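# Reorient a pinched screw hook inside the right hand

## Task

The right hand starts with the screw hook pinched by its shank between thumb and index finger. Rotate it in the hand, using that hand alone, until its orientation in the hand matches the two goal pictures. The wrist camera, its bracket and the arm's last link count as part of the hand. The task fails if the hook touches anything else or leaves the hand. To finish, the hook must be gripped firmly, stay still for a moment in the hand, the palm must face straight down, and no hand motor may read "moving". Then declare the task done. Nothing may be knocked or put off the table.

## Robot and tools

Robot: the upper body of a humanoid on a stand just past the table's -x edge (x = 0.18 m), facing roughly +x. Only the right arm (7 joints) and its five-finger right hand move. The hand has six motors.

Scene frame: the table top is z = 0 and +z is up. +x runs across the table away from the robot, and the robot's right side is toward -y. Reported positions are in metres and orientation is a wxyz quaternion. The right shoulder sits about 0.28 m above the pelvis. The hand point can reach at most 0.59 m from the shoulder.

Hand point frame: the hand point lies 0.05 m in front of the palm, where the index pad meets the thumb tip in a pinch. Its +z runs along the straight fingers, +y points out of the palm, and +x runs across the palm away from the thumb. "Palm facing straight down" therefore means the hand point's +y aligns with scene -z. A rigid bracket on the little-finger side of the wrist sticks out 0.03 m beyond the point along +y and can collide with things.

Row layout: every row has 14 numbers in [-1, 1]. The order is dx, dy, dz, rx, ry, rz, little, ring, middle, index, thumb_bend, thumb_turn, force_limit, speed.
- dx..rz are an offset, not a pose. They are expressed in the hand point's own axes and measured from the pose the hand point had when the action began. For the first action of a call, that is the last pose reported in this scene. 1.0 equals 0.6 m for dx, dy, dz. For the rotation, 1.0 equals 180 degrees, and rx, ry, rz form a single rotation vector.
- Finger and thumb values are absolute targets. For fingers, +1 is straight and -1 is curled into the palm. For thumb_bend, +1 is straight and -1 is fully bent. For thumb_turn, +1 is beside the palm and -1 is opposite the fingers. A typical pinch is index -0.22, thumb_bend -0.75, thumb_turn -0.57.
- force_limit runs linearly from about 0 N at -1 to 10 N at +1 at the fingertip (15 N for both thumb motors). It only stops closing motors.
- speed runs from nearly zero at -1 to full at +1. At full speed a full finger stroke takes 0.6 s.

Tools:
- execute_actions(actions): a list of actions. Each action is a list of up to 15 rows, one row per 1/30 s step, and the last row is held for the remaining steps. Every row in an action is an offset from that action's start pose, not from the previous row. An empty list simply returns the current state and images.
- move(target, speed, blocking): target is one 14-number row, with its pose part an offset from the last reported pose. The hand travels a straight path to it. speed is in m/s, from 0.002 to 0.5 (default 0.25), and turning is capped at twice that value in rad/s. The path lasts 0.5 to 10 s, and the hand numbers are sent at the start. The path does not avoid obstacles, and a fast contact hits hard. With blocking=false, check progress with wait(0), and do not send new actions or moves until the move has ended (or call stop). The result adds a "move:" line giving the ending (done, off_target, moving, held, fault), the limits that acted (paced = clipped, held = steps blocked) and the distance to target.
- wait(seconds): 0 to 10 s, holding the last command.
- stop(): brakes a running move.
- zoom_image(camera, region): camera is cam_head or cam_wrist. region is [x0, y0, x1, y1] in pixels of the 504x504 image, at most 504 px per side.
- show_instructions(): shows the reference (goal) pictures again.
- finished_scene(scene): ends scene number scene. It cannot be undone.

Motion details: each step, the commanded pose is clipped to within 70 mm and 16 degrees of the measured pose. After an action the arm continues at most to that clipped pose, so large turns take several actions. "Hand target" in a result is where the controller is currently heading. A "pose unreachable" line means a clearance check changed or blocked the command. Mind the joint ranges: the wrist roll, pitch and yaw limits are ±1.972, ±1.614 and ±1.614 rad.

Hand behaviour: a motor starts only when its target changes by 0.01 or more. It then runs until it reaches the target, or, while closing, until its load reaches force_limit, and then locks. Repeating the same numbers keeps the grip. To loosen a finger, send a target more open than its hand_measured value. To squeeze harder, raise force_limit and send a target further closed than hand_measured. A closure at speed -0.9 or lower avoids overshooting the force limit.

Result lines: hand_measured, hand_stopped_by (moving, target, force, stalled, fault) and hand_load_n each list six values in the motor order above. A grip that has been lost shows up as loads dropping toward 0. Step readings list the position at some steps, and HELD marks steps that were held back. The cameras are cam_head and then cam_wrist, both 504x504.

Things to avoid:
- Letting the hook touch anything besides the hand, or letting it drop. Keep all regrasp motions in the air, well above the table.
- Hard or fast contacts. If a joint torque reaches its load limit (wrist pitch and yaw 4.5 N m, others 22.5 N m), the arm halts for 10 s.
- Knocking anything off the table.
- Long high-load holds. MOTOR HOT warns from 90 °C, and at 120 °C the arm drops.

Before finishing, confirm all of the following:
- The palm faces down.
- The hook's orientation matches the goal pictures.
- The loads on the gripping fingers are clearly nonzero.
- No motor reads moving.

Each tool is called after "Call:" by a JSON object that holds its "method" and its "body".

Reference images:

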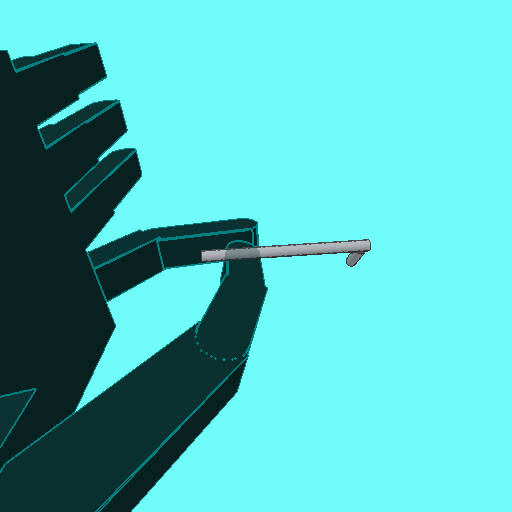

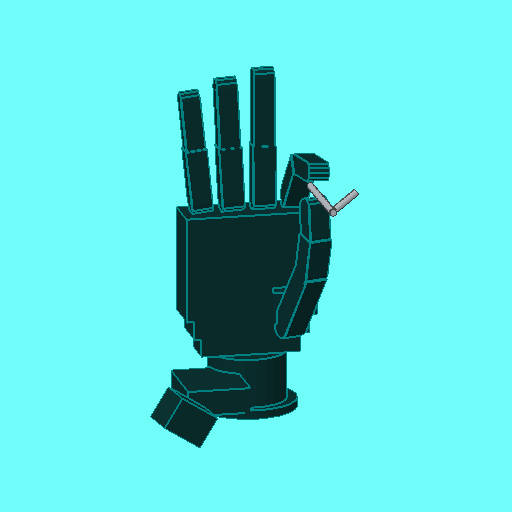

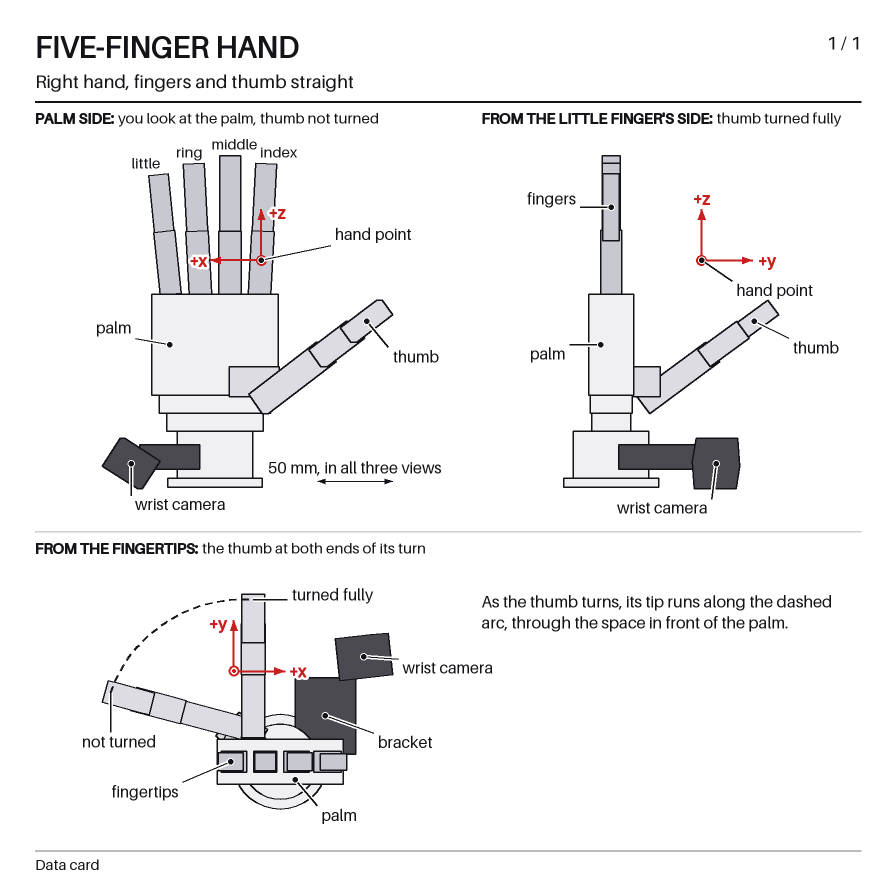

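## Session

I'll start by checking the current state.

Call:
{"method": "execute_actions", "body": {"actions": []}}

Scene clock: 0.00 s.
end_effector_position=(+0.3831, -0.0301, +0.3111) hand_measured=(+1.000, +1.000, +1.000, -0.158, -0.750, -0.550) hand_load_n=(+0.0, +0.0, +0.0, +5.0, +0.5, +0.0) hand_stopped_by=(target, target, target, target, target, target) hand_force_limit=0.00 hand_speed=-0.80 end_effector_quat_wxyz=(+0.655, -0.617, +0.291, -0.324)
Joint positions: [-0.89  -1.186  0.2   -0.693 -0.185  0.347  0.477]
Joint velocities: [0.005 0.008 0.008 0.    0.    0.    0.   ]
Hand target: +0.383, -0.030, +0.311; +0.655, -0.617, +0.291, -0.324

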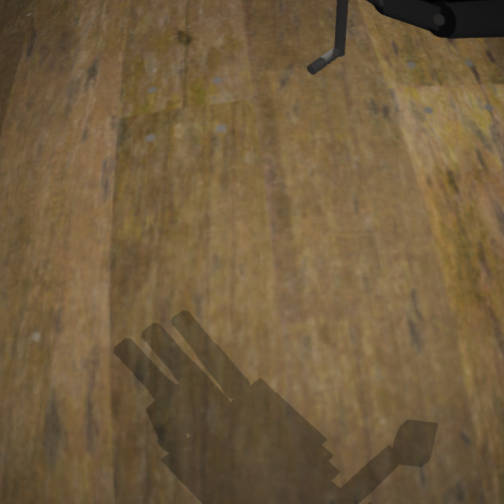

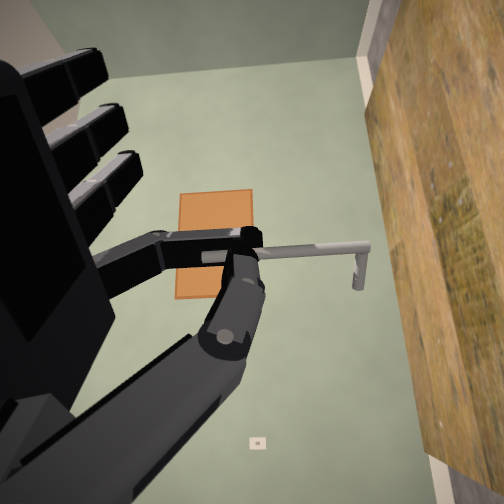

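Call:
{"method": "zoom_image", "body": {"camera": "cam_wrist", "region": [170, 180, 410, 330]}}

Call:
{"method": "zoom_image", "body": {"camera": "cam_head", "region": [270, 0, 504, 120]}}

Call:
{"method": "show_instructions", "body": {}}

Region (170, 180, 410, 330) of cam_wrist's 504x504 image, scaled by 2.100, with more detail than that image has; it fills the top 315 rows of this view, and the rest is white.

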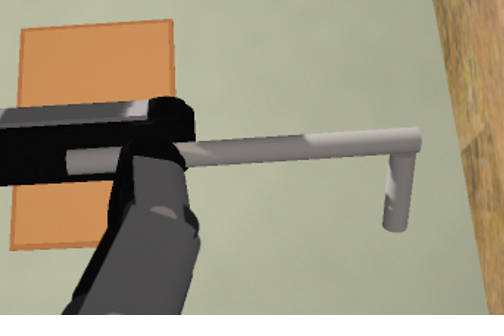

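Region (270, 0, 504, 120) of cam_head's 504x504 image, scaled by 2.154, with more detail than that image has; it fills the top 258 rows of this view, and the rest is white.

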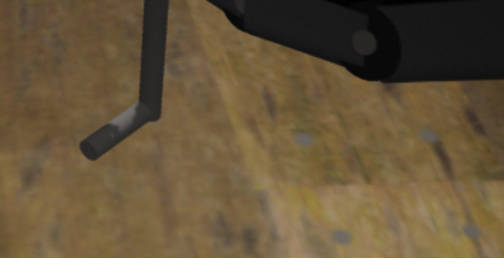

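Reference images for this scene: goal picture from the wrist camera place, goal picture looking into the palm, FIVE-FINGER HAND page 1.

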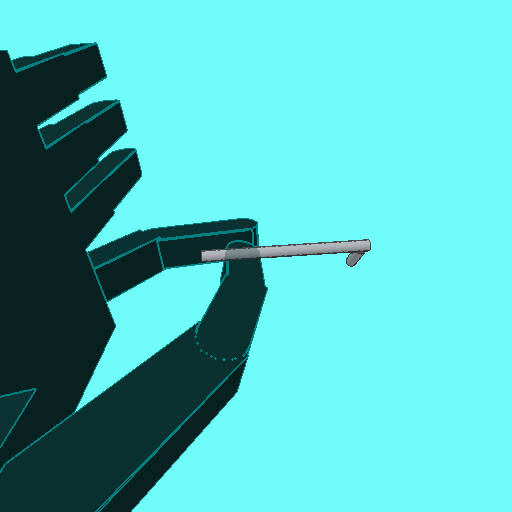

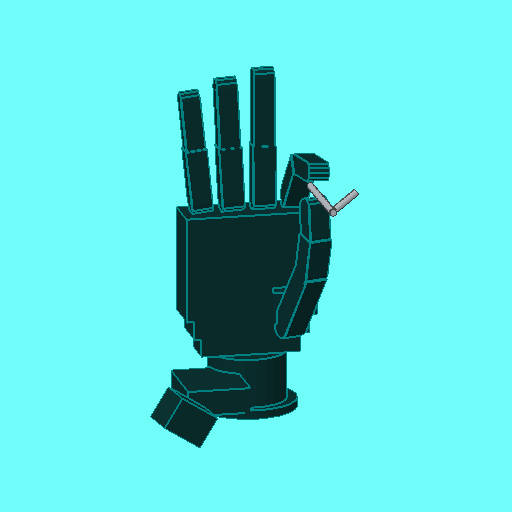

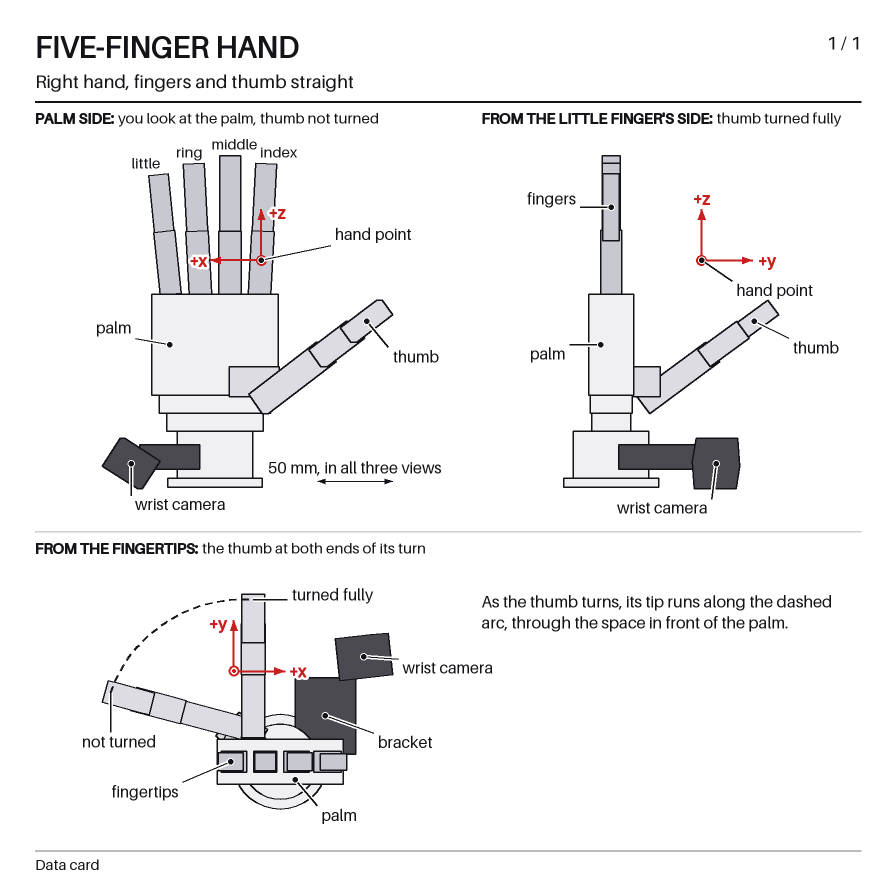

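Call:
{"method": "execute_actions", "body": {"actions": [[[0,0,0,0,0,0,1,1,1,-0.158,-0.75,-0.51,0.0,-0.9]]]}}

Scene clock: 50.20 s.
end_effector_position=(+0.3831, -0.0301, +0.3111) hand_measured=(+1.000, +1.000, +1.000, -0.156, -0.750, -0.510) hand_load_n=(+0.0, +0.0, +0.0, +4.5, +1.0, +0.0) hand_stopped_by=(target, target, target, target, target, target) hand_force_limit=0.00 hand_speed=-0.90 end_effector_quat_wxyz=(+0.655, -0.617, +0.291, -0.324)
Joint positions: [-0.89  -1.186  0.2   -0.693 -0.185  0.347  0.477]
Joint velocities: [-0.012 -0.002  0.009  0.002 -0.008  0.     0.   ]
Hand target: +0.383, -0.030, +0.311; +0.655, -0.617, +0.291, -0.324
Off the commanded pose: 0.000 m, 0 deg.
Step readings (end_effector_position):
0: (+0.3831, -0.0301, +0.3111)
1: (+0.3831, -0.0301, +0.3111)
2: (+0.3831, -0.0301, +0.3111)
4: (+0.3831, -0.0301, +0.3111)
8: (+0.3831, -0.0301, +0.3111)
15: end_effector_position above

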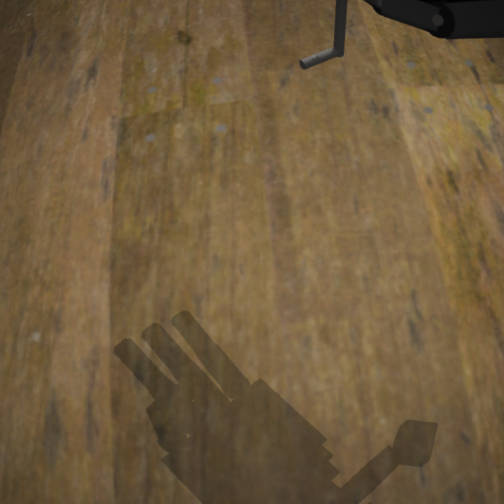

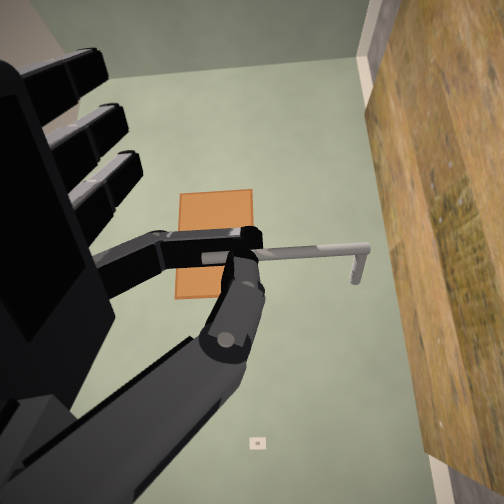

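Call:
{"method": "execute_actions", "body": {"actions": [[[0,0,0,0,0,0,1,1,1,-0.2,-0.75,-0.47,0.0,-0.9]]]}}

Call:
{"method": "zoom_image", "body": {"camera": "cam_wrist", "region": [170, 180, 410, 330]}}

Scene clock: 52.60 s.
end_effector_position=(+0.3831, -0.0301, +0.3111) hand_measured=(+1.000, +1.000, +1.000, -0.160, -0.748, -0.470) hand_load_n=(+0.0, +0.0, +0.0, +6.0, +1.5, -0.5) hand_stopped_by=(target, target, target, force, target, target) hand_force_limit=0.00 hand_speed=-0.90 end_effector_quat_wxyz=(+0.655, -0.617, +0.291, -0.324)
Joint positions: [-0.89  -1.186  0.2   -0.693 -0.185  0.347  0.477]
Joint velocities: [ 0.002  0.     0.005 -0.002  0.002  0.     0.   ]
Hand target: +0.383, -0.030, +0.311; +0.655, -0.617, +0.291, -0.324
Off the commanded pose: 0.000 m, 0 deg.
Step readings (end_effector_position):
0: (+0.3831, -0.0301, +0.3111)
1: (+0.3831, -0.0301, +0.3111)
2: (+0.3831, -0.0301, +0.3111)
4: (+0.3831, -0.0301, +0.3111)
8: (+0.3831, -0.0301, +0.3111)
15: end_effector_position above

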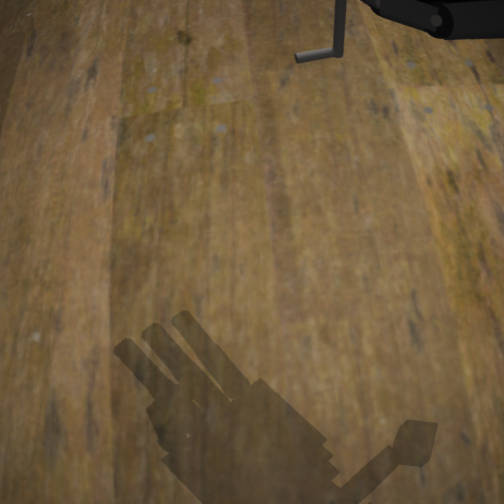

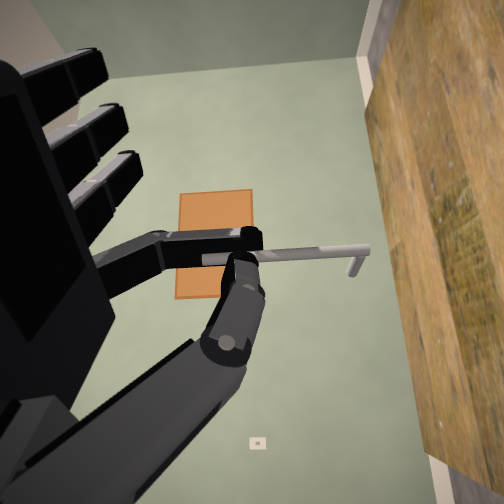

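Region (170, 180, 410, 330) of cam_wrist's 504x504 image, scaled by 2.100, with more detail than that image has; it fills the top 315 rows of this view, and the rest is white.

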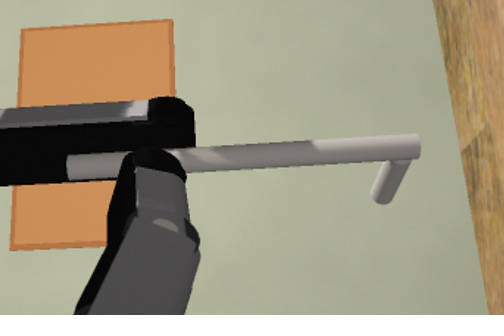

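Call:
{"method": "execute_actions", "body": {"actions": [[[0,0,0,0,0,0,1,1,1,-0.2,-0.75,-0.445,0.0,-0.9]]]}}

Call:
{"method": "zoom_image", "body": {"camera": "cam_wrist", "region": [170, 180, 410, 330]}}

Scene clock: 58.77 s.
end_effector_position=(+0.3831, -0.0301, +0.3111) hand_measured=(+1.000, +1.000, +1.000, -0.160, -0.748, -0.444) hand_load_n=(+0.0, +0.0, +0.0, +6.0, +2.0, -0.5) hand_stopped_by=(target, target, target, force, target, target) hand_force_limit=0.00 hand_speed=-0.90 end_effector_quat_wxyz=(+0.655, -0.617, +0.291, -0.324)
Joint positions: [-0.89  -1.186  0.2   -0.693 -0.185  0.347  0.477]
Joint velocities: [ 0.003 -0.002  0.008  0.012 -0.002  0.     0.   ]
Hand target: +0.383, -0.030, +0.311; +0.655, -0.617, +0.291, -0.324
Off the commanded pose: 0.000 m, 0 deg.
Step readings (end_effector_position):
0: (+0.3831, -0.0301, +0.3111)
1: (+0.3831, -0.0301, +0.3111)
2: (+0.3831, -0.0301, +0.3111)
4: (+0.3831, -0.0301, +0.3111)
8: (+0.3831, -0.0301, +0.3111)
15: end_effector_position above

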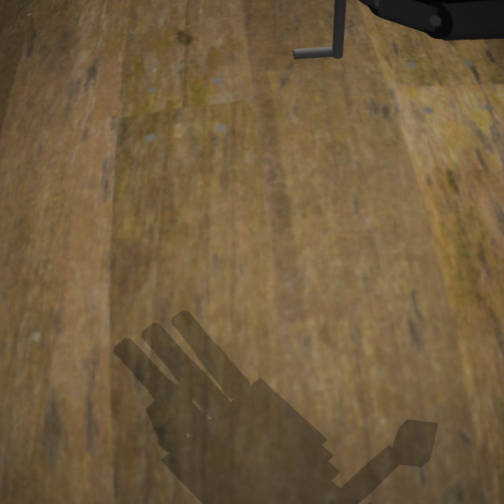

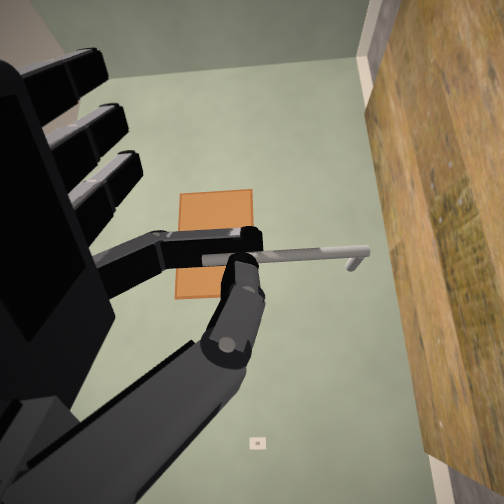

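Region (170, 180, 410, 330) of cam_wrist's 504x504 image, scaled by 2.100, with more detail than that image has; it fills the top 315 rows of this view, and the rest is white.

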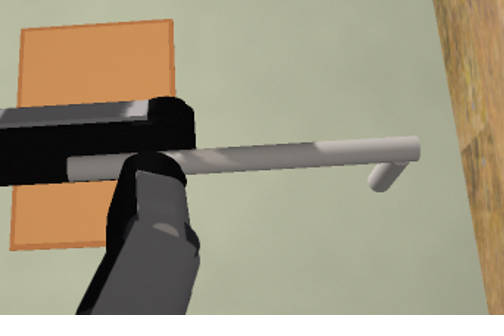

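Call:
{"method": "move", "body": {"target": [0,0,0,-0.02,0,0.005,1,1,1,-0.22,-0.75,-0.445,0.4,-0.92], "speed": 0.05}}

Call:
{"method": "zoom_image", "body": {"camera": "cam_wrist", "region": [170, 180, 410, 330]}}

Scene clock: 81.03 s.
end_effector_position=(+0.3832, -0.0306, +0.3119) hand_measured=(+1.000, +1.000, +1.000, -0.162, -0.748, -0.444) hand_load_n=(+0.0, +0.0, +0.0, +6.5, +2.5, -0.5) hand_stopped_by=(target, target, target, force, target, target) hand_force_limit=0.40 hand_speed=-0.92 end_effector_quat_wxyz=(+0.639, -0.634, +0.304, -0.313)
Joint positions: [-0.966 -1.186  0.211 -0.668 -0.153  0.368  0.57 ]
Joint velocities: [ 0.     0.017 -0.003  0.006  0.006  0.     0.01 ]
Hand target: +0.383, -0.030, +0.311; +0.638, -0.635, +0.306, -0.310
Off the commanded pose: 0.001 m, 1 deg.
move: done

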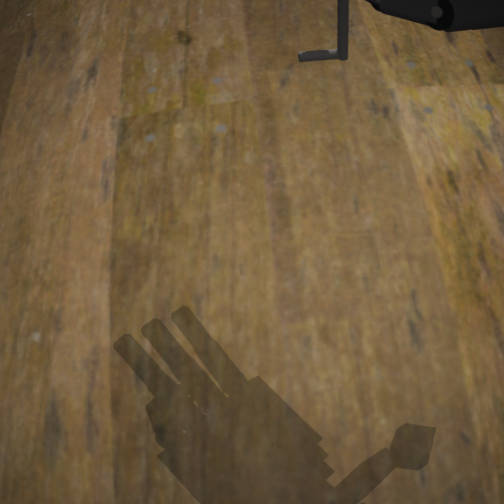

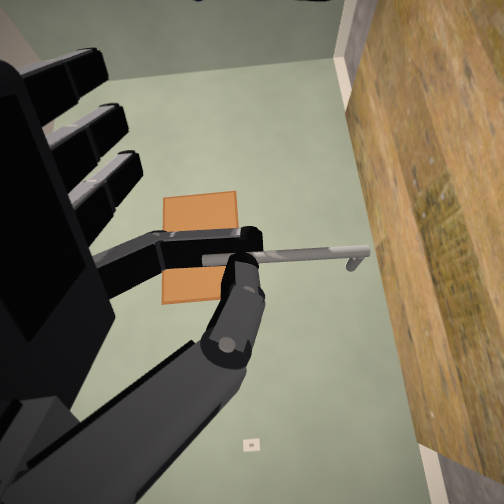

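Region (170, 180, 410, 330) of cam_wrist's 504x504 image, scaled by 2.100, with more detail than that image has; it fills the top 315 rows of this view, and the rest is white.

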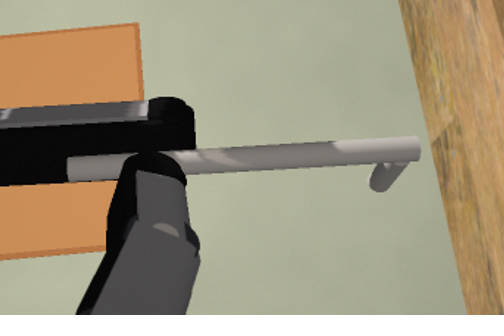

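Call:
{"method": "wait", "body": {"seconds": 1.5}}

Scene clock: 84.57 s.
end_effector_position=(+0.3832, -0.0306, +0.3118) hand_measured=(+1.000, +1.000, +1.000, -0.162, -0.748, -0.444) hand_load_n=(+0.0, +0.0, +0.0, +6.5, +2.5, -0.5) hand_stopped_by=(target, target, target, force, target, target) hand_force_limit=0.40 hand_speed=-0.92 end_effector_quat_wxyz=(+0.639, -0.634, +0.304, -0.313)
Joint positions: [-0.966 -1.185  0.211 -0.668 -0.153  0.368  0.57 ]
Joint velocities: [-0.006  0.006  0.014 -0.002  0.005  0.     0.   ]
Hand target: +0.383, -0.030, +0.311; +0.638, -0.635, +0.306, -0.310
Off the commanded pose: 0.001 m, 0 deg.
wait: 1.50 s; at rest from the start

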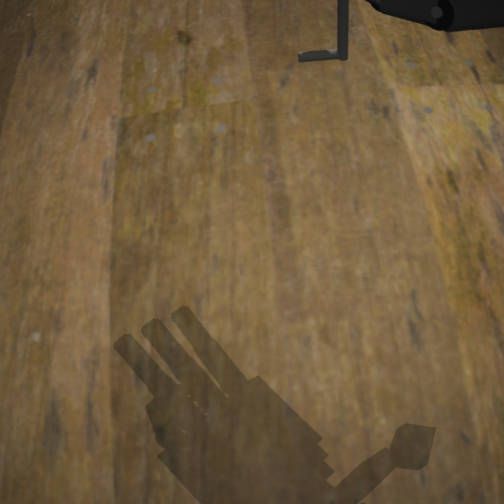

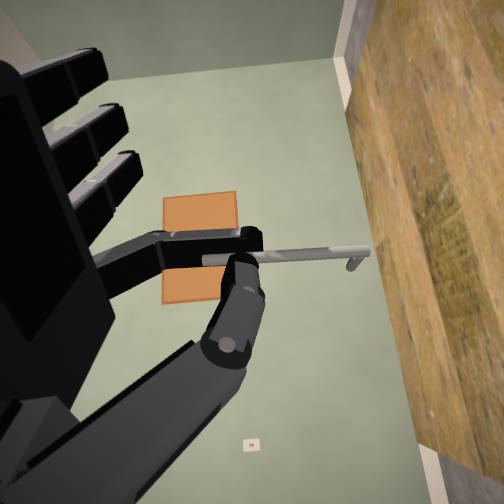

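The hook now matches the goal pictures, the palm is facing down and the grip is firm, so I'm ending scene 1.

Call:
{"method": "finished_scene", "body": {"scene": 1}}

The scene is finished: the task was done.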